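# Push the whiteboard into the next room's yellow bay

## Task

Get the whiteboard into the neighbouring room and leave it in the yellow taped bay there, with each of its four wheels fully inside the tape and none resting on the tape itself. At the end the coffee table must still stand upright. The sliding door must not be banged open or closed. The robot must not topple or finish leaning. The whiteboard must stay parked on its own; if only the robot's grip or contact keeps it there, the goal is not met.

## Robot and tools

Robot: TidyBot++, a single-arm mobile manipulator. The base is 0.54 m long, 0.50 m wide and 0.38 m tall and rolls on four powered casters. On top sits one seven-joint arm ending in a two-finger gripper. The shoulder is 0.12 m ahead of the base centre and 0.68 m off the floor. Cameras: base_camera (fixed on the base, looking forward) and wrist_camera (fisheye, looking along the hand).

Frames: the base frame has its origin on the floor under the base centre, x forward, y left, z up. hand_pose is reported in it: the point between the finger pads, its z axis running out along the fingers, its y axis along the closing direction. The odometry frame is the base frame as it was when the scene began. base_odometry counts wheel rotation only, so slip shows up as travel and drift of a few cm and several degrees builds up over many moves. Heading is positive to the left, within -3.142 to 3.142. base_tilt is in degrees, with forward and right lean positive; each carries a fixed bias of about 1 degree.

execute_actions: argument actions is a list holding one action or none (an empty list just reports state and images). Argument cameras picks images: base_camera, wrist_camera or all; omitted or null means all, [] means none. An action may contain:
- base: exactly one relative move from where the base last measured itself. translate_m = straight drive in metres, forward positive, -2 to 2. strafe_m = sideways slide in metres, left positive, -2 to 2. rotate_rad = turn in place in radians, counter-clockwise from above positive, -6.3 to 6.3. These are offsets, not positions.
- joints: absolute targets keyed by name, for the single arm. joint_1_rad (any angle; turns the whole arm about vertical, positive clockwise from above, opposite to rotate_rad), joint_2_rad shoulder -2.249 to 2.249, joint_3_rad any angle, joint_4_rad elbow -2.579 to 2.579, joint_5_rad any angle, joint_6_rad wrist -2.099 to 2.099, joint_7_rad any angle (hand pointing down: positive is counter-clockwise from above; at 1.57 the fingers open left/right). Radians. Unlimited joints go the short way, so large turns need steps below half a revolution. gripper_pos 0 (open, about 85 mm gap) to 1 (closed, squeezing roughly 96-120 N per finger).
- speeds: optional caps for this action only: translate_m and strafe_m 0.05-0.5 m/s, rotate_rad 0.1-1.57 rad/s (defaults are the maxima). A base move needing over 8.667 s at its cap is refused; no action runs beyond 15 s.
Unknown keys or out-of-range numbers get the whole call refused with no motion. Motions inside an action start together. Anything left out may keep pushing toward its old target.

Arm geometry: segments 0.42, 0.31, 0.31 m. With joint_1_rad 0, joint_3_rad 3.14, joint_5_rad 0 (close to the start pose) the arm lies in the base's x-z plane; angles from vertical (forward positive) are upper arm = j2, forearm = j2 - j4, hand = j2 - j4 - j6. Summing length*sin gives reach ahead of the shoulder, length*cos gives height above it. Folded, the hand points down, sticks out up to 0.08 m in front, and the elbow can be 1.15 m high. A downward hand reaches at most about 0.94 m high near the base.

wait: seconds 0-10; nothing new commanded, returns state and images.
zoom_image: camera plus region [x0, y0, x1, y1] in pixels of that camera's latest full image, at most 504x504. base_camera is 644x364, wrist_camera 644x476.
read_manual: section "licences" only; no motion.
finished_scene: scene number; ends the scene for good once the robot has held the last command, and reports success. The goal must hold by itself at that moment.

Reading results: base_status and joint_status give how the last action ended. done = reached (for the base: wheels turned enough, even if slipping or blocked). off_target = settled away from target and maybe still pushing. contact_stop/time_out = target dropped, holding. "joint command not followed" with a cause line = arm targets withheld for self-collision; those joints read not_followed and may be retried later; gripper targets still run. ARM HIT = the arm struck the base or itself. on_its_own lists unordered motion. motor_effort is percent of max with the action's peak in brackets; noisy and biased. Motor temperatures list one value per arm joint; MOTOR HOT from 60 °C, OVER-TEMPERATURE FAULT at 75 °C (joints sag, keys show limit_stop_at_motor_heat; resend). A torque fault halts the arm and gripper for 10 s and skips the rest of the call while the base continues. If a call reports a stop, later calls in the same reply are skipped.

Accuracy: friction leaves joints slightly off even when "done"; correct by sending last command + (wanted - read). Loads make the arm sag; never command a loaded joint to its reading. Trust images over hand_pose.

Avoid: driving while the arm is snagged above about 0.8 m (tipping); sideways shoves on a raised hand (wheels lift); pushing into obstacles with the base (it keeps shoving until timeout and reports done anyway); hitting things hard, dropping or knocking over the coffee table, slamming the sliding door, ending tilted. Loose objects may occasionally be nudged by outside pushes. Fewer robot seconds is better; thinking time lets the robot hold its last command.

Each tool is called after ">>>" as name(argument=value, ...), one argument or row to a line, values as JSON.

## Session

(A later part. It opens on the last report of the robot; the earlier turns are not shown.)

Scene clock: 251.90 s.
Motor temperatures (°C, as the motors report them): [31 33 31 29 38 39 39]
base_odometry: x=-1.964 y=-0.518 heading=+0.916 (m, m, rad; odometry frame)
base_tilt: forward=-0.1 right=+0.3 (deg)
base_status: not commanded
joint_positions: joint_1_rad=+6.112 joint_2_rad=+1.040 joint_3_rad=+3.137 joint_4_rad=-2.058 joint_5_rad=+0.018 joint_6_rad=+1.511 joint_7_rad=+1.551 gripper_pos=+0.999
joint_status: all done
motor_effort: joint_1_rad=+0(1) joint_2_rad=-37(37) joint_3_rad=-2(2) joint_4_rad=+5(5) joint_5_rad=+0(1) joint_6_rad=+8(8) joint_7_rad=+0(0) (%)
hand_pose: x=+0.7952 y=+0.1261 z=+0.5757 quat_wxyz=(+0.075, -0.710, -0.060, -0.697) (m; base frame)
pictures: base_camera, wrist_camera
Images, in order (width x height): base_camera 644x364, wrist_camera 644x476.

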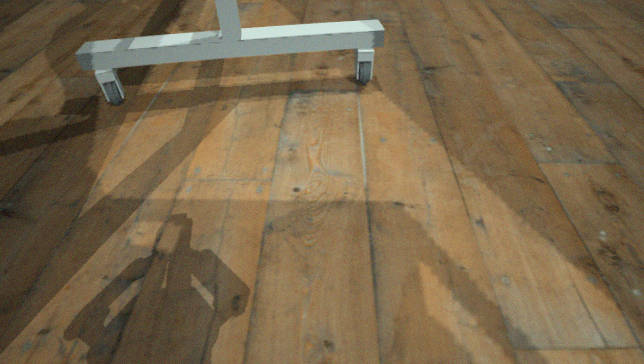

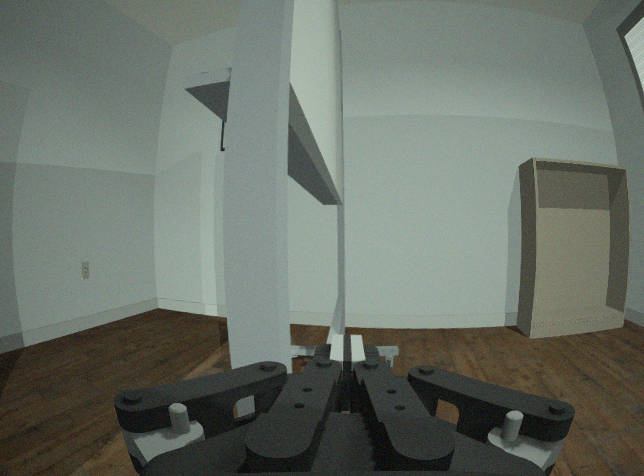

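>>> execute_actions(
  actions=[
    {"base":{"translate_m":-0.1},"speeds":{"translate_m":0.15}},
  ],
  cameras=[],
)

>>> execute_actions(
  actions=[
    {"joints":{"joint_1_rad":-0.26,"gripper_pos":0}},
  ],
  cameras=[],
)

>>> execute_actions(
  actions=[
    {"base":{"translate_m":0.11},"speeds":{"translate_m":0.1}},
  ],
  cameras=["wrist_camera"],
)

Scene clock: 262.67 s.
Motor temperatures (°C, as the motors report them): [31 33 31 29 38 39 39]
base_odometry: x=-2.025 y=-0.597 heading=+0.916 (m, m, rad; odometry frame)
base_tilt: forward=-0.2 right=+0.3 (deg)
base_status: done
joint_positions: joint_1_rad=+6.112 joint_2_rad=+1.040 joint_3_rad=+3.137 joint_4_rad=-2.057 joint_5_rad=+0.018 joint_6_rad=+1.511 joint_7_rad=+1.551 gripper_pos=+0.999
joint_status: not commanded
motor_effort: joint_1_rad=-1(2) joint_2_rad=-38(39) joint_3_rad=-2(2) joint_4_rad=+5(6) joint_5_rad=+1(1) joint_6_rad=+8(9) joint_7_rad=-1(1) (%)
hand_pose: x=+0.7954 y=+0.1261 z=+0.5760 quat_wxyz=(+0.075, -0.710, -0.060, -0.698) (m; base frame)
pictures: none
No camera images: the call's "cameras" was empty. Leave "cameras" out to get every camera's image.

Scene clock: 263.77 s.
Motor temperatures (°C, as the motors report them): [31 33 31 29 38 39 39]
base_odometry: x=-2.025 y=-0.597 heading=+0.916 (m, m, rad; odometry frame)
base_tilt: forward=-0.2 right=+0.3 (deg)
base_status: not commanded
joint_positions: joint_1_rad=+6.023 joint_2_rad=+1.040 joint_3_rad=+3.137 joint_4_rad=-2.057 joint_5_rad=+0.018 joint_6_rad=+1.511 joint_7_rad=+1.551 gripper_pos=+0.000
joint_status: all done
motor_effort: joint_1_rad=+0(3) joint_2_rad=-37(38) joint_3_rad=-2(3) joint_4_rad=+5(5) joint_5_rad=+1(0) joint_6_rad=+8(9) joint_7_rad=-1(1) (%)
hand_pose: x=+0.7816 y=+0.1857 z=+0.5760 quat_wxyz=(+0.106, -0.707, -0.092, -0.694) (m; base frame)
pictures: none
No camera images: the call's "cameras" was empty. Leave "cameras" out to get every camera's image.

Scene clock: 265.43 s.
Motor temperatures (°C, as the motors report them): [31 33 31 29 38 39 39]
base_odometry: x=-1.958 y=-0.509 heading=+0.917 (m, m, rad; odometry frame)
base_tilt: forward=-0.2 right=+0.3 (deg)
base_status: done
joint_positions: joint_1_rad=+6.023 joint_2_rad=+1.040 joint_3_rad=+3.137 joint_4_rad=-2.057 joint_5_rad=+0.018 joint_6_rad=+1.512 joint_7_rad=+1.551 gripper_pos=+0.000
joint_status: not commanded
motor_effort: joint_1_rad=-1(2) joint_2_rad=-37(39) joint_3_rad=-2(2) joint_4_rad=+5(6) joint_5_rad=+1(1) joint_6_rad=+8(9) joint_7_rad=+0(1) (%)
hand_pose: x=+0.7817 y=+0.1857 z=+0.5762 quat_wxyz=(+0.106, -0.706, -0.092, -0.694) (m; base frame)
pictures: wrist_camera
Images, in order (width x height): wrist_camera 644x476.

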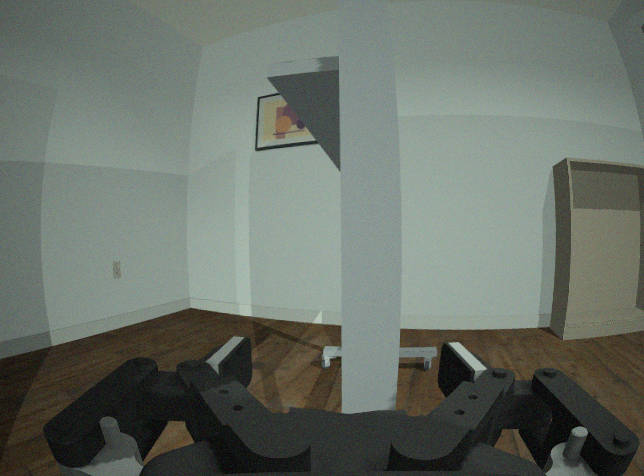

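60 px; need ~75.

>>> execute_actions(
  actions=[
    {"base":{"translate_m":0.05},"joints":{"joint_1_rad":-0.23},"speeds":{"translate_m":0.05}},
  ],
  cameras=[],
)

>>> execute_actions(
  actions=[
    {"joints":{"gripper_pos":1}},
  ],
)

Scene clock: 272.20 s.
Motor temperatures (°C, as the motors report them): [31 34 31 29 38 39 39]
base_odometry: x=-1.928 y=-0.470 heading=+0.918 (m, m, rad; odometry frame)
base_tilt: forward=-0.2 right=+0.3 (deg)
base_status: done
joint_positions: joint_1_rad=+6.046 joint_2_rad=+1.040 joint_3_rad=+3.138 joint_4_rad=-2.056 joint_5_rad=+0.018 joint_6_rad=+1.512 joint_7_rad=+1.551 gripper_pos=+0.000
joint_status: all done
motor_effort: joint_1_rad=+0(3) joint_2_rad=-37(38) joint_3_rad=-2(3) joint_4_rad=+5(6) joint_5_rad=+1(0) joint_6_rad=+8(8) joint_7_rad=+0(0) (%)
hand_pose: x=+0.7859 y=+0.1700 z=+0.5762 quat_wxyz=(+0.098, -0.707, -0.083, -0.695) (m; base frame)
pictures: none
No camera images: the call's "cameras" was empty. Leave "cameras" out to get every camera's image.

Scene clock: 273.30 s.
Motor temperatures (°C, as the motors report them): [31 34 31 29 38 39 39]
base_odometry: x=-1.928 y=-0.470 heading=+0.918 (m, m, rad; odometry frame)
base_tilt: forward=-0.2 right=+0.3 (deg)
base_status: not commanded
joint_positions: joint_1_rad=+6.044 joint_2_rad=+1.040 joint_3_rad=+3.137 joint_4_rad=-2.058 joint_5_rad=+0.021 joint_6_rad=+1.514 joint_7_rad=+1.551 gripper_pos=+0.672
joint_status: gripper_pos off_target (ended at +0.672, target +1.000)
motor_effort: joint_1_rad=+0(6) joint_2_rad=-36(38) joint_3_rad=-2(2) joint_4_rad=+6(10) joint_5_rad=+1(4) joint_6_rad=+8(9) joint_7_rad=-2(4) (%)
hand_pose: x=+0.7849 y=+0.1726 z=+0.5764 quat_wxyz=(+0.100, -0.707, -0.085, -0.695) (m; base frame)
pictures: base_camera, wrist_camera
Images, in order (width x height): base_camera 644x364, wrist_camera 644x476.

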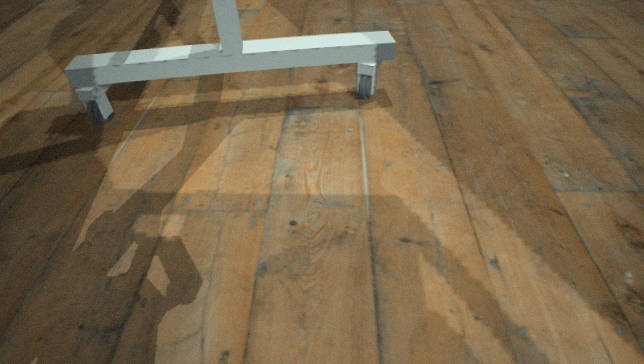

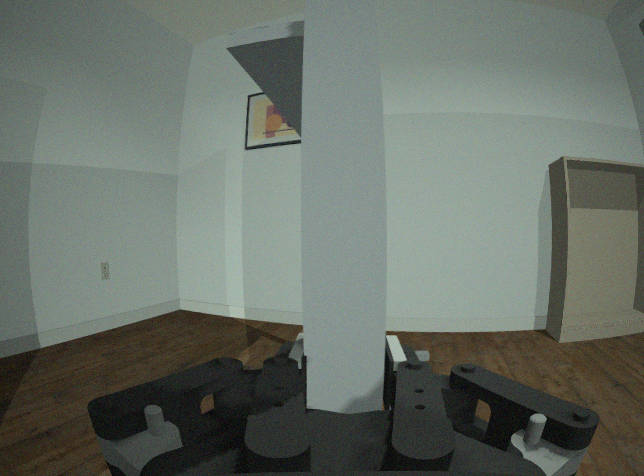

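>>> execute_actions(
  actions=[
    {"base":{"translate_m":-0.3},"joints":{"joint_1_rad":0.03},"speeds":{"translate_m":0.08}},
  ],
)

Scene clock: 285.17 s.
Motor temperatures (°C, as the motors report them): [31 34 31 29 38 39 39]
base_odometry: x=-2.110 y=-0.708 heading=+0.919 (m, m, rad; odometry frame)
base_tilt: forward=-0.2 right=+0.4 (deg)
base_status: done
joint_positions: joint_1_rad=+6.279 joint_2_rad=+1.052 joint_3_rad=+3.129 joint_4_rad=-2.041 joint_5_rad=+0.076 joint_6_rad=+1.520 joint_7_rad=+1.555 gripper_pos=+0.682
joint_status: all done
motor_effort: joint_1_rad=+4(14) joint_2_rad=-38(42) joint_3_rad=-2(2) joint_4_rad=+5(6) joint_5_rad=-4(16) joint_6_rad=+10(15) joint_7_rad=-5(6) (%)
hand_pose: x=+0.8097 y=+0.0335 z=+0.5764 quat_wxyz=(+0.039, -0.707, -0.023, -0.706) (m; base frame)
pictures: base_camera, wrist_camera
Images, in order (width x height): base_camera 644x364, wrist_camera 644x476.

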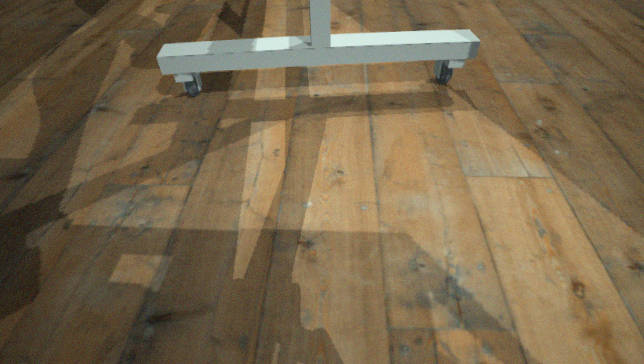

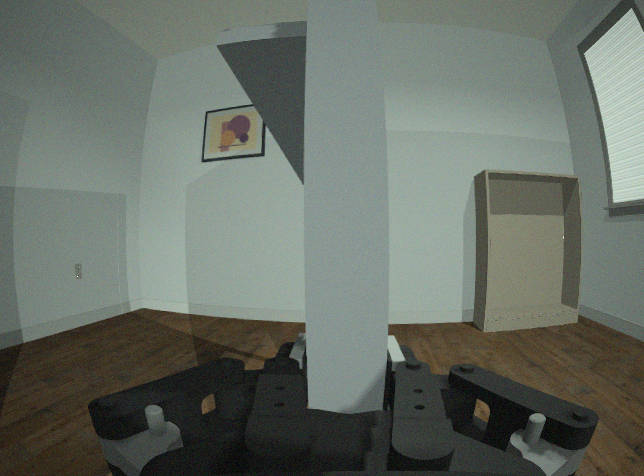

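Centred. Pull.

>>> execute_actions(
  actions=[
    {"base":{"translate_m":-1.0},"speeds":{"translate_m":0.14}},
  ],
)

Scene clock: 295.73 s.
Motor temperatures (°C, as the motors report them): [31 34 31 29 38 39 39]
base_odometry: x=-2.716 y=-1.503 heading=+0.919 (m, m, rad; odometry frame)
base_tilt: forward=-0.1 right=+0.4 (deg)
base_status: done
joint_positions: joint_1_rad=+6.323 joint_2_rad=+1.053 joint_3_rad=+3.144 joint_4_rad=-2.039 joint_5_rad=+0.007 joint_6_rad=+1.522 joint_7_rad=+1.555 gripper_pos=+0.684
joint_status: not commanded
motor_effort: joint_1_rad=-5(5) joint_2_rad=-36(45) joint_3_rad=-4(4) joint_4_rad=+6(5) joint_5_rad=+5(5) joint_6_rad=+8(18) joint_7_rad=-1(5) (%)
hand_pose: x=+0.8109 y=-0.0252 z=+0.5763 quat_wxyz=(-0.007, -0.707, +0.017, -0.707) (m; base frame)
pictures: base_camera, wrist_camera
Images, in order (width x height): base_camera 644x364, wrist_camera 644x476.

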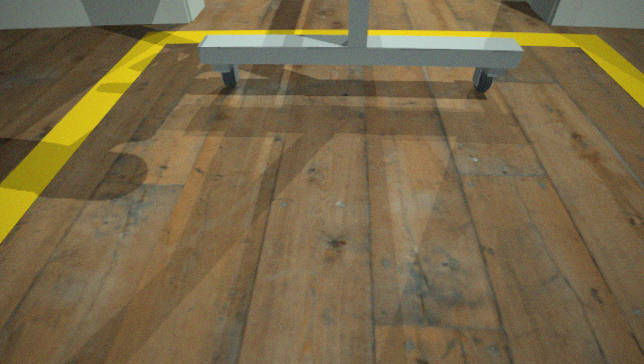

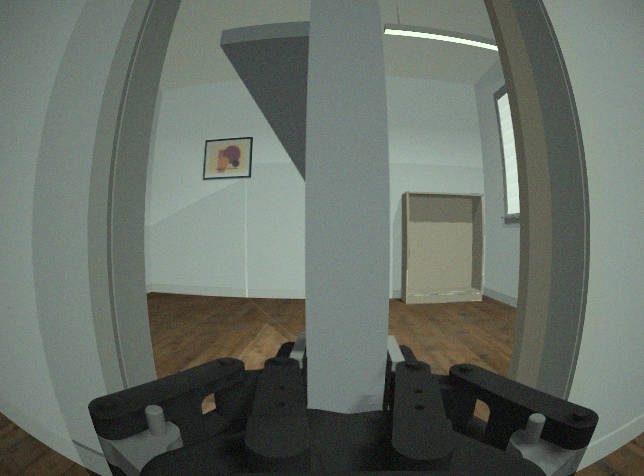

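>>> execute_actions(
  actions=[
    {"base":{"translate_m":-0.55},"speeds":{"translate_m":0.14}},
  ],
)

>>> execute_actions(
  actions=[
    {"base":{"translate_m":-0.08},"joints":{"gripper_pos":0},"speeds":{"translate_m":0.05}},
  ],
  cameras=[],
)

>>> execute_actions(
  actions=[
    {"joints":{"joint_2_rad":0.45,"joint_4_rad":-2.55,"joint_6_rad":1.3}},
  ],
  cameras=[],
)

>>> execute_actions(
  actions=[
    {"base":{"strafe_m":-0.8},"joints":{"joint_1_rad":0.5},"speeds":{"strafe_m":0.3}},
  ],
  cameras=["base_camera"],
)

Scene clock: 328.33 s.
Motor temperatures (°C, as the motors report them): [31 35 31 29 38 39 39]
base_odometry: x=-3.013 y=-1.890 heading=+0.966 (m, m, rad; odometry frame)
base_tilt: forward=-0.2 right=+0.4 (deg)
base_status: translate_m time_out (by the wheels' count: -0.487 of -0.550)
joint_positions: joint_1_rad=+6.313 joint_2_rad=+1.055 joint_3_rad=+3.144 joint_4_rad=-2.052 joint_5_rad=+0.010 joint_6_rad=+1.539 joint_7_rad=+1.555 gripper_pos=+0.686
joint_status: not commanded
motor_effort: joint_1_rad=-1(11) joint_2_rad=-34(45) joint_3_rad=-2(7) joint_4_rad=+9(17) joint_5_rad=+1(6) joint_6_rad=+5(19) joint_7_rad=-3(3) (%)
hand_pose: x=+0.8071 y=-0.0173 z=+0.5761 quat_wxyz=(-0.003, -0.706, +0.012, -0.708) (m; base frame)
pictures: base_camera, wrist_camera
Images, in order (width x height): base_camera 644x364, wrist_camera 644x476.

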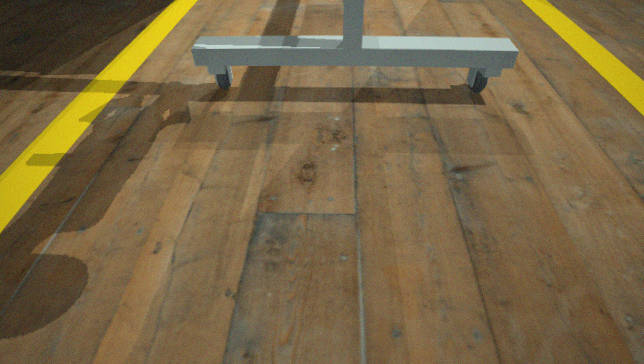

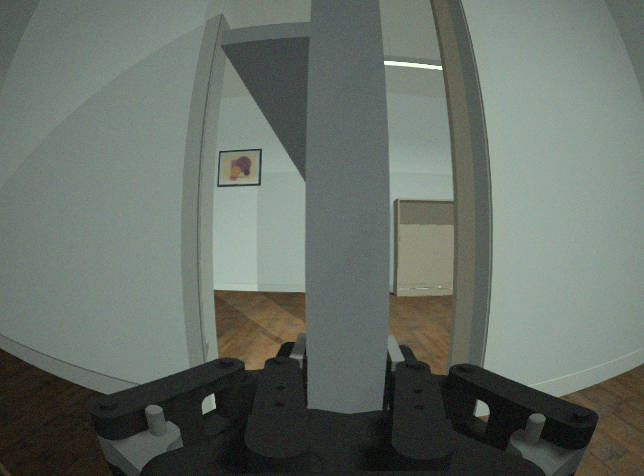

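not run: a stop came earlier in this reply.

not run: a stop came earlier in this reply.

not run: a stop came earlier in this reply.

>>> execute_actions(
  actions=[
    {"base":{"translate_m":0.03},"joints":{"gripper_pos":0},"speeds":{"translate_m":0.05}},
  ],
  cameras=[],
)

>>> execute_actions(
  actions=[
    {"base":{"rotate_rad":-0.05},"joints":{"joint_2_rad":0.45,"joint_4_rad":-2.55,"joint_6_rad":1.3}},
  ],
  cameras=[],
)

>>> execute_actions(
  actions=[
    {"base":{"strafe_m":-0.8},"joints":{"joint_1_rad":0.5},"speeds":{"strafe_m":0.3}},
  ],
  cameras=[],
)

>>> execute_actions(
  actions=[
    {"base":{"translate_m":0.66},"joints":{"joint_1_rad":-1.57,"joint_2_rad":1.05,"joint_4_rad":-2.05,"joint_6_rad":1.55},"speeds":{"translate_m":0.2}},
  ],
)

Scene clock: 344.07 s.
Motor temperatures (°C, as the motors report them): [31 35 31 29 38 39 39]
base_odometry: x=-2.996 y=-1.865 heading=+0.966 (m, m, rad; odometry frame)
base_tilt: forward=-0.2 right=+0.3 (deg)
base_status: done
joint_positions: joint_1_rad=+6.314 joint_2_rad=+1.047 joint_3_rad=+3.143 joint_4_rad=-2.053 joint_5_rad=+0.010 joint_6_rad=+1.542 joint_7_rad=+1.555 gripper_pos=+0.000
joint_status: all done
motor_effort: joint_1_rad=+0(4) joint_2_rad=-38(39) joint_3_rad=-1(4) joint_4_rad=+5(13) joint_5_rad=+1(1) joint_6_rad=+8(9) joint_7_rad=+0(3) (%)
hand_pose: x=+0.8075 y=-0.0172 z=+0.5823 quat_wxyz=(-0.003, -0.702, +0.012, -0.712) (m; base frame)
pictures: none
No camera images: the call's "cameras" was empty. Leave "cameras" out to get every camera's image.

Scene clock: 345.90 s.
Motor temperatures (°C, as the motors report them): [31 35 31 29 38 39 39]
base_odometry: x=-2.995 y=-1.865 heading=+0.917 (m, m, rad; odometry frame)
base_tilt: forward=-0.2 right=+0.4 (deg)
base_status: done
joint_positions: joint_1_rad=+6.309 joint_2_rad=+0.462 joint_3_rad=+3.140 joint_4_rad=-2.536 joint_5_rad=+0.017 joint_6_rad=+1.341 joint_7_rad=+1.555 gripper_pos=+0.000
joint_status: all done
motor_effort: joint_1_rad=-1(4) joint_2_rad=-24(41) joint_3_rad=-1(3) joint_4_rad=+7(7) joint_5_rad=+0(5) joint_6_rad=+9(11) joint_7_rad=+0(1) (%)
hand_pose: x=+0.6615 y=-0.0068 z=+0.7203 quat_wxyz=(+0.002, -0.737, +0.008, -0.676) (m; base frame)
pictures: none
No camera images: the call's "cameras" was empty. Leave "cameras" out to get every camera's image.

Scene clock: 352.23 s.
Motor temperatures (°C, as the motors report them): [31 35 31 28 38 39 39]
base_odometry: x=-2.362 y=-2.351 heading=+0.918 (m, m, rad; odometry frame)
base_tilt: forward=-0.2 right=+0.4 (deg)
base_status: strafe_m time_out (by the wheels' count: -0.798 of -0.800)
joint_positions: joint_1_rad=+6.779 joint_2_rad=+0.460 joint_3_rad=+3.140 joint_4_rad=-2.537 joint_5_rad=+0.017 joint_6_rad=+1.338 joint_7_rad=+1.555 gripper_pos=+0.000
joint_status: all done
motor_effort: joint_1_rad=+0(4) joint_2_rad=-24(27) joint_3_rad=-1(3) joint_4_rad=+7(9) joint_5_rad=+1(1) joint_6_rad=+8(9) joint_7_rad=-1(1) (%)
hand_pose: x=+0.5992 y=-0.2518 z=+0.7205 quat_wxyz=(-0.156, -0.715, +0.180, -0.657) (m; base frame)
pictures: none
No camera images: the call's "cameras" was empty. Leave "cameras" out to get every camera's image.

not run: a stop came earlier in this reply.

>>> execute_actions(
  actions=[
    {"base":{"translate_m":0.66},"joints":{"joint_1_rad":-1.57,"joint_2_rad":1.05,"joint_4_rad":-2.05,"joint_6_rad":1.55},"speeds":{"translate_m":0.2}},
  ],
)

Scene clock: 362.27 s.
Motor temperatures (°C, as the motors report them): [31 35 31 28 38 39 39]
base_odometry: x=-1.961 y=-1.826 heading=+0.918 (m, m, rad; odometry frame)
base_tilt: forward=-0.2 right=+0.3 (deg)
base_status: done
joint_positions: joint_1_rad=+4.719 joint_2_rad=+1.033 joint_3_rad=+3.140 joint_4_rad=-2.067 joint_5_rad=+0.017 joint_6_rad=+1.509 joint_7_rad=+1.555 gripper_pos=+0.000
joint_status: all done
motor_effort: joint_1_rad=-1(4) joint_2_rad=-37(38) joint_3_rad=-2(3) joint_4_rad=+5(8) joint_5_rad=+1(1) joint_6_rad=+9(9) joint_7_rad=-1(0) (%)
hand_pose: x=+0.1161 y=+0.6855 z=+0.5766 quat_wxyz=(+0.501, -0.506, -0.504, -0.488) (m; base frame)
pictures: base_camera, wrist_camera
Images, in order (width x height): base_camera 644x364, wrist_camera 644x476.

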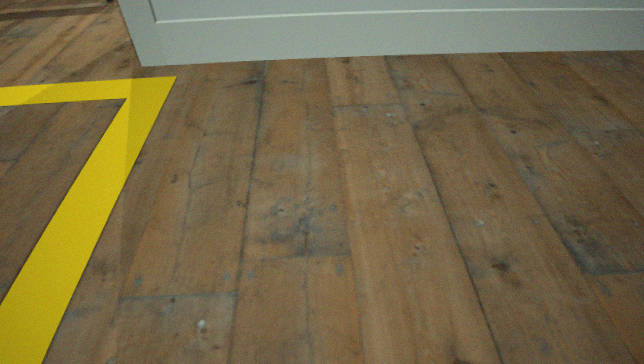

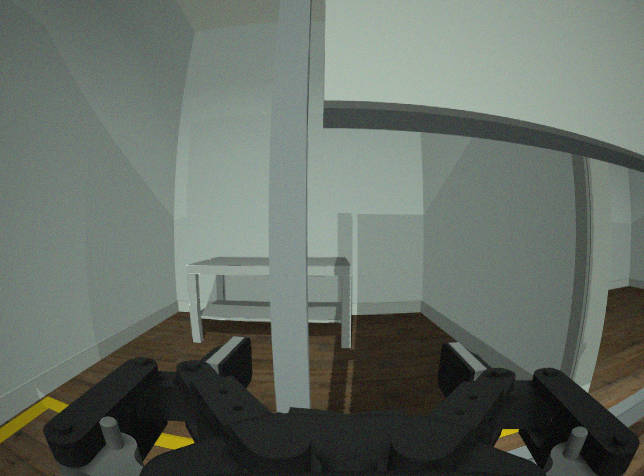

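>>> execute_actions(
  actions=[
    {"base":{"rotate_rad":0.04}},
  ],
  cameras=[],
)

>>> execute_actions(
  actions=[
    {"base":{"strafe_m":0.1},"speeds":{"strafe_m":0.1}},
  ],
  cameras=["wrist_camera"],
)

Scene clock: 371.40 s.
Motor temperatures (°C, as the motors report them): [31 35 31 28 38 39 39]
base_odometry: x=-1.961 y=-1.826 heading=+0.958 (m, m, rad; odometry frame)
base_tilt: forward=-0.2 right=+0.3 (deg)
base_status: done
joint_positions: joint_1_rad=+4.709 joint_2_rad=+1.034 joint_3_rad=+3.139 joint_4_rad=-2.065 joint_5_rad=+0.017 joint_6_rad=+1.509 joint_7_rad=+1.555 gripper_pos=+0.000
joint_status: not commanded
motor_effort: joint_1_rad=-1(4) joint_2_rad=-37(38) joint_3_rad=-2(3) joint_4_rad=+5(6) joint_5_rad=+0(1) joint_6_rad=+8(9) joint_7_rad=+0(1) (%)
hand_pose: x=+0.1089 y=+0.6861 z=+0.5773 quat_wxyz=(+0.505, -0.503, -0.506, -0.486) (m; base frame)
pictures: none
No camera images: the call's "cameras" was empty. Leave "cameras" out to get every camera's image.

Scene clock: 372.97 s.
Motor temperatures (°C, as the motors report them): [31 35 31 28 38 39 39]
base_odometry: x=-2.042 y=-1.768 heading=+0.958 (m, m, rad; odometry frame)
base_tilt: forward=-0.2 right=+0.3 (deg)
base_status: done
joint_positions: joint_1_rad=+4.709 joint_2_rad=+1.034 joint_3_rad=+3.139 joint_4_rad=-2.061 joint_5_rad=+0.017 joint_6_rad=+1.510 joint_7_rad=+1.555 gripper_pos=+0.000
joint_status: not commanded
motor_effort: joint_1_rad=+0(1) joint_2_rad=-37(38) joint_3_rad=-2(2) joint_4_rad=+5(6) joint_5_rad=+1(1) joint_6_rad=+8(9) joint_7_rad=+0(0) (%)
hand_pose: x=+0.1089 y=+0.6874 z=+0.5784 quat_wxyz=(+0.506, -0.502, -0.505, -0.487) (m; base frame)
pictures: wrist_camera
Images, in order (width x height): wrist_camera 644x476.

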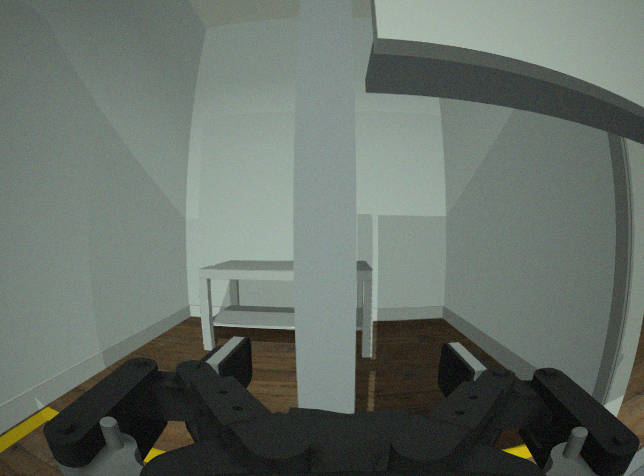

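>>> execute_actions(
  actions=[
    {"base":{"strafe_m":0.05},"speeds":{"strafe_m":0.05}},
  ],
  cameras=[],
)

>>> execute_actions(
  actions=[
    {"joints":{"gripper_pos":1}},
  ],
  cameras=["wrist_camera"],
)

>>> execute_actions(
  actions=[
    {"base":{"translate_m":-0.62},"speeds":{"translate_m":0.12}},
  ],
  cameras=[],
)

>>> execute_actions(
  actions=[
    {"joints":{"joint_1_rad":-1.75}},
  ],
  cameras=[],
)

>>> execute_actions(
  actions=[
    {"joints":{"joint_1_rad":-1.92}},
  ],
)

Scene clock: 383.50 s.
Motor temperatures (°C, as the motors report them): [31 35 31 28 38 39 39]
base_odometry: x=-2.083 y=-1.739 heading=+0.958 (m, m, rad; odometry frame)
base_tilt: forward=-0.2 right=+0.3 (deg)
base_status: done
joint_positions: joint_1_rad=+4.709 joint_2_rad=+1.035 joint_3_rad=+3.139 joint_4_rad=-2.060 joint_5_rad=+0.017 joint_6_rad=+1.510 joint_7_rad=+1.555 gripper_pos=+0.000
joint_status: not commanded
motor_effort: joint_1_rad=+0(2) joint_2_rad=-37(37) joint_3_rad=-2(3) joint_4_rad=+5(6) joint_5_rad=+1(1) joint_6_rad=+9(8) joint_7_rad=+0(0) (%)
hand_pose: x=+0.1089 y=+0.6876 z=+0.5784 quat_wxyz=(+0.506, -0.502, -0.505, -0.487) (m; base frame)
pictures: none
No camera images: the call's "cameras" was empty. Leave "cameras" out to get every camera's image.

Scene clock: 384.60 s.
Motor temperatures (°C, as the motors report them): [31 35 31 28 38 39 39]
base_odometry: x=-2.083 y=-1.739 heading=+0.958 (m, m, rad; odometry frame)
base_tilt: forward=-0.2 right=+0.3 (deg)
base_status: not commanded
joint_positions: joint_1_rad=+4.699 joint_2_rad=+1.035 joint_3_rad=+3.137 joint_4_rad=-2.060 joint_5_rad=+0.029 joint_6_rad=+1.511 joint_7_rad=+1.555 gripper_pos=+0.682
joint_status: gripper_pos off_target (ended at +0.682, target +1.000)
motor_effort: joint_1_rad=+2(7) joint_2_rad=-37(38) joint_3_rad=-2(5) joint_4_rad=+6(8) joint_5_rad=-1(5) joint_6_rad=+9(9) joint_7_rad=-4(5) (%)
hand_pose: x=+0.0972 y=+0.6872 z=+0.5786 quat_wxyz=(+0.512, -0.497, -0.510, -0.481) (m; base frame)
pictures: wrist_camera
Images, in order (width x height): wrist_camera 644x476.

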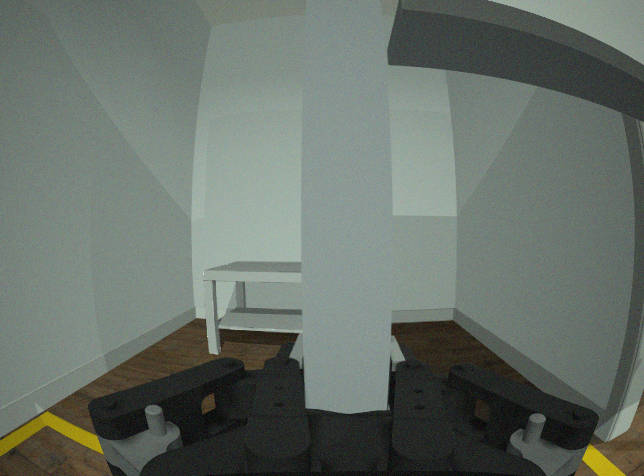

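Scene clock: 390.37 s.
Motor temperatures (°C, as the motors report them): [31 35 31 28 38 39 39]
base_odometry: x=-2.440 y=-2.247 heading=+0.958 (m, m, rad; odometry frame)
base_tilt: forward=-0.2 right=+0.3 (deg)
base_status: done
joint_positions: joint_1_rad=+4.761 joint_2_rad=+1.039 joint_3_rad=+3.163 joint_4_rad=-2.052 joint_5_rad=-0.037 joint_6_rad=+1.512 joint_7_rad=+1.555 gripper_pos=+0.683
joint_status: not commanded
motor_effort: joint_1_rad=-8(15) joint_2_rad=-36(39) joint_3_rad=-5(8) joint_4_rad=+6(8) joint_5_rad=+10(12) joint_6_rad=+9(10) joint_7_rad=-1(4) (%)
hand_pose: x=+0.1724 y=+0.6877 z=+0.5786 quat_wxyz=(+0.473, -0.525, -0.477, -0.522) (m; base frame)
pictures: none
No camera images: the call's "cameras" was empty. Leave "cameras" out to get every camera's image.

Scene clock: 391.90 s.
Motor temperatures (°C, as the motors report them): [31 35 31 28 38 39 39]
base_odometry: x=-2.440 y=-2.246 heading=+0.958 (m, m, rad; odometry frame)
base_tilt: forward=-0.2 right=+0.3 (deg)
base_status: not commanded
joint_positions: joint_1_rad=+4.623 joint_2_rad=+1.040 joint_3_rad=+3.189 joint_4_rad=-2.054 joint_5_rad=-0.099 joint_6_rad=+1.512 joint_7_rad=+1.544 gripper_pos=+0.683
joint_status: joint_1_rad off_target (ended at +4.623, target +4.533)
motor_effort: joint_1_rad=-15(25) joint_2_rad=-36(38) joint_3_rad=-8(11) joint_4_rad=+7(9) joint_5_rad=+17(20) joint_6_rad=+8(10) joint_7_rad=-1(6) (%)
hand_pose: x=+0.1080 y=+0.6888 z=+0.5784 quat_wxyz=(+0.487, -0.508, -0.495, -0.509) (m; base frame)
pictures: none
No camera images: the call's "cameras" was empty. Leave "cameras" out to get every camera's image.

Scene clock: 393.83 s.
Motor temperatures (°C, as the motors report them): [31 35 31 28 38 39 39]
base_odometry: x=-2.440 y=-2.246 heading=+0.958 (m, m, rad; odometry frame)
base_tilt: forward=-0.2 right=+0.3 (deg)
base_status: not commanded
joint_positions: joint_1_rad=+4.451 joint_2_rad=+1.042 joint_3_rad=+3.193 joint_4_rad=-2.055 joint_5_rad=-0.136 joint_6_rad=+1.514 joint_7_rad=+1.544 gripper_pos=+0.683
joint_status: joint_1_rad off_target (ended at +4.451, target +4.363)
motor_effort: joint_1_rad=-15(30) joint_2_rad=-36(39) joint_3_rad=-8(14) joint_4_rad=+7(9) joint_5_rad=+20(28) joint_6_rad=+8(11) joint_7_rad=-2(6) (%)
hand_pose: x=+0.0030 y=+0.6779 z=+0.5783 quat_wxyz=(+0.520, -0.473, -0.528, -0.476) (m; base frame)
pictures: base_camera, wrist_camera
Images, in order (width x height): base_camera 644x364, wrist_camera 644x476.

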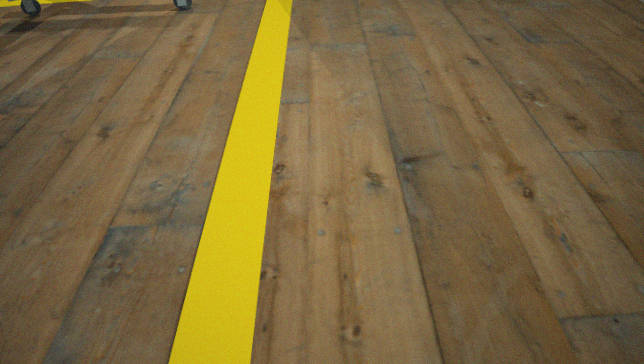

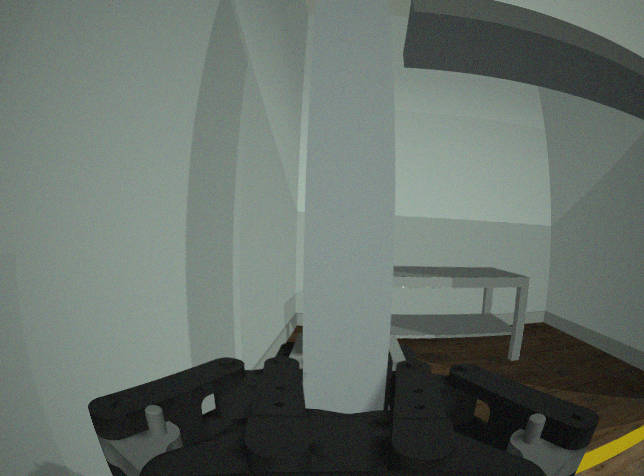

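>>> execute_actions(
  actions=[
    {"joints":{"joint_1_rad":-2.05}},
  ],
  cameras=["base_camera"],
)

>>> execute_actions(
  actions=[
    {"joints":{"joint_1_rad":-1.92,"gripper_pos":0}},
  ],
  cameras=[],
)

>>> execute_actions(
  actions=[
    {"base":{"strafe_m":-0.35},"speeds":{"strafe_m":0.2}},
  ],
  cameras=[],
)

>>> execute_actions(
  actions=[
    {"base":{"translate_m":0.55},"joints":{"joint_1_rad":-1.57,"joint_6_rad":0.8}},
  ],
)

Scene clock: 408.27 s.
Motor temperatures (°C, as the motors report them): [31 35 31 28 38 39 39]
base_odometry: x=-2.440 y=-2.246 heading=+0.958 (m, m, rad; odometry frame)
base_tilt: forward=-0.2 right=+0.3 (deg)
base_status: not commanded
joint_positions: joint_1_rad=+4.335 joint_2_rad=+1.043 joint_3_rad=+3.198 joint_4_rad=-2.056 joint_5_rad=-0.156 joint_6_rad=+1.516 joint_7_rad=+1.544 gripper_pos=+0.683
joint_status: joint_1_rad off_target (ended at +4.335, target +4.233)
motor_effort: joint_1_rad=-17(28) joint_2_rad=-35(39) joint_3_rad=-8(13) joint_4_rad=+7(9) joint_5_rad=+22(30) joint_6_rad=+7(11) joint_7_rad=-1(3) (%)
hand_pose: x=-0.0663 y=+0.6615 z=+0.5783 quat_wxyz=(+0.542, -0.447, -0.550, -0.452) (m; base frame)
pictures: base_camera
Images, in order (width x height): base_camera 644x364.

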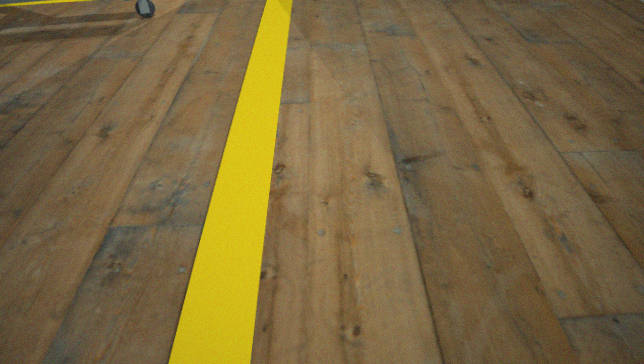

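Scene clock: 409.37 s.
Motor temperatures (°C, as the motors report them): [31 35 31 28 38 39 39]
base_odometry: x=-2.440 y=-2.246 heading=+0.958 (m, m, rad; odometry frame)
base_tilt: forward=-0.2 right=+0.3 (deg)
base_status: not commanded
joint_positions: joint_1_rad=+4.381 joint_2_rad=+1.043 joint_3_rad=+3.161 joint_4_rad=-2.051 joint_5_rad=-0.021 joint_6_rad=+1.519 joint_7_rad=+1.544 gripper_pos=+0.000
joint_status: all done
motor_effort: joint_1_rad=-4(17) joint_2_rad=-36(38) joint_3_rad=-3(8) joint_4_rad=+4(8) joint_5_rad=+3(22) joint_6_rad=+8(9) joint_7_rad=+0(2) (%)
hand_pose: x=-0.0924 y=+0.6566 z=+0.5784 quat_wxyz=(+0.570, -0.423, -0.568, -0.415) (m; base frame)
pictures: none
No camera images: the call's "cameras" was empty. Leave "cameras" out to get every camera's image.

Scene clock: 411.87 s.
Motor temperatures (°C, as the motors report them): [31 35 31 28 38 39 39]
base_odometry: x=-2.154 y=-2.448 heading=+0.958 (m, m, rad; odometry frame)
base_tilt: forward=-0.2 right=+0.4 (deg)
base_status: done
joint_positions: joint_1_rad=+4.365 joint_2_rad=+1.043 joint_3_rad=+3.145 joint_4_rad=-2.051 joint_5_rad=+0.001 joint_6_rad=+1.519 joint_7_rad=+1.544 gripper_pos=+0.000
joint_status: not commanded
motor_effort: joint_1_rad=+0(7) joint_2_rad=-37(38) joint_3_rad=-1(5) joint_4_rad=+5(6) joint_5_rad=+1(5) joint_6_rad=+9(9) joint_7_rad=-1(1) (%)
hand_pose: x=-0.1161 y=+0.6484 z=+0.5784 quat_wxyz=(+0.582, -0.414, -0.575, -0.398) (m; base frame)
pictures: none
No camera images: the call's "cameras" was empty. Leave "cameras" out to get every camera's image.

Scene clock: 414.33 s.
Motor temperatures (°C, as the motors report them): [31 35 31 28 38 39 39]
base_odometry: x=-1.837 y=-1.998 heading=+0.958 (m, m, rad; odometry frame)
base_tilt: forward=-0.2 right=+0.3 (deg)
base_status: done
joint_positions: joint_1_rad=+4.715 joint_2_rad=+1.043 joint_3_rad=+3.141 joint_4_rad=-2.051 joint_5_rad=+0.006 joint_6_rad=+0.834 joint_7_rad=+1.544 gripper_pos=+0.000
joint_status: all done
motor_effort: joint_1_rad=-1(5) joint_2_rad=-36(37) joint_3_rad=-1(3) joint_4_rad=+4(5) joint_5_rad=+1(1) joint_6_rad=+7(8) joint_7_rad=+0(1) (%)
hand_pose: x=+0.1175 y=+0.6187 z=+0.3819 quat_wxyz=(+0.307, -0.647, -0.632, -0.297) (m; base frame)
pictures: base_camera, wrist_camera
Images, in order (width x height): base_camera 644x364, wrist_camera 644x476.

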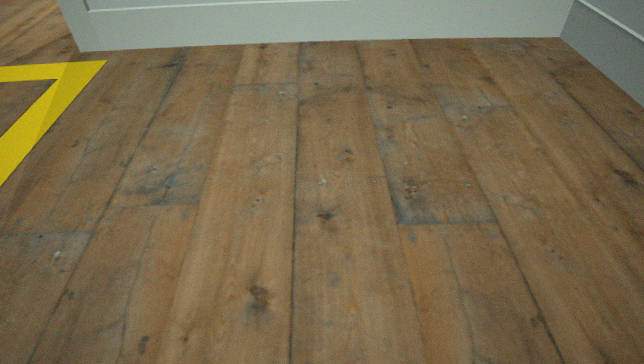

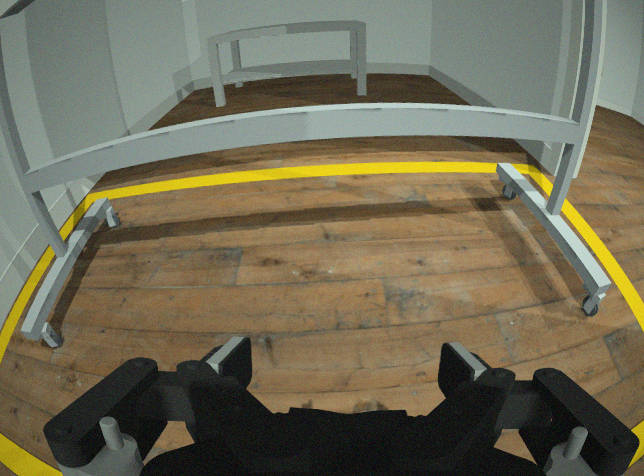

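>>> zoom_image(
  camera="wrist_camera",
  region=[0, 170, 220, 380],
)

>>> zoom_image(
  camera="wrist_camera",
  region=[460, 140, 644, 360],
)

Region (0, 170, 220, 380) of wrist_camera's 644x476 image, scaled by 2.291; it fills the top 481 rows of this view, and the rest is white.

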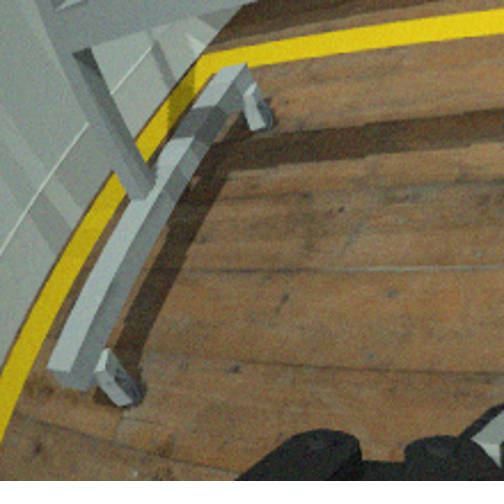

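Region (460, 140, 644, 360) of wrist_camera's 644x476 image, scaled by 2.291; it fills the left 422 columns of this view, and the rest is white.

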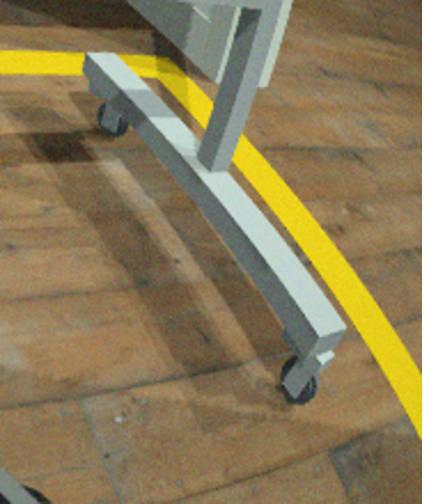

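All inside.

>>> finished_scene(
  scene=2,
)

The scene is finished: the task was done.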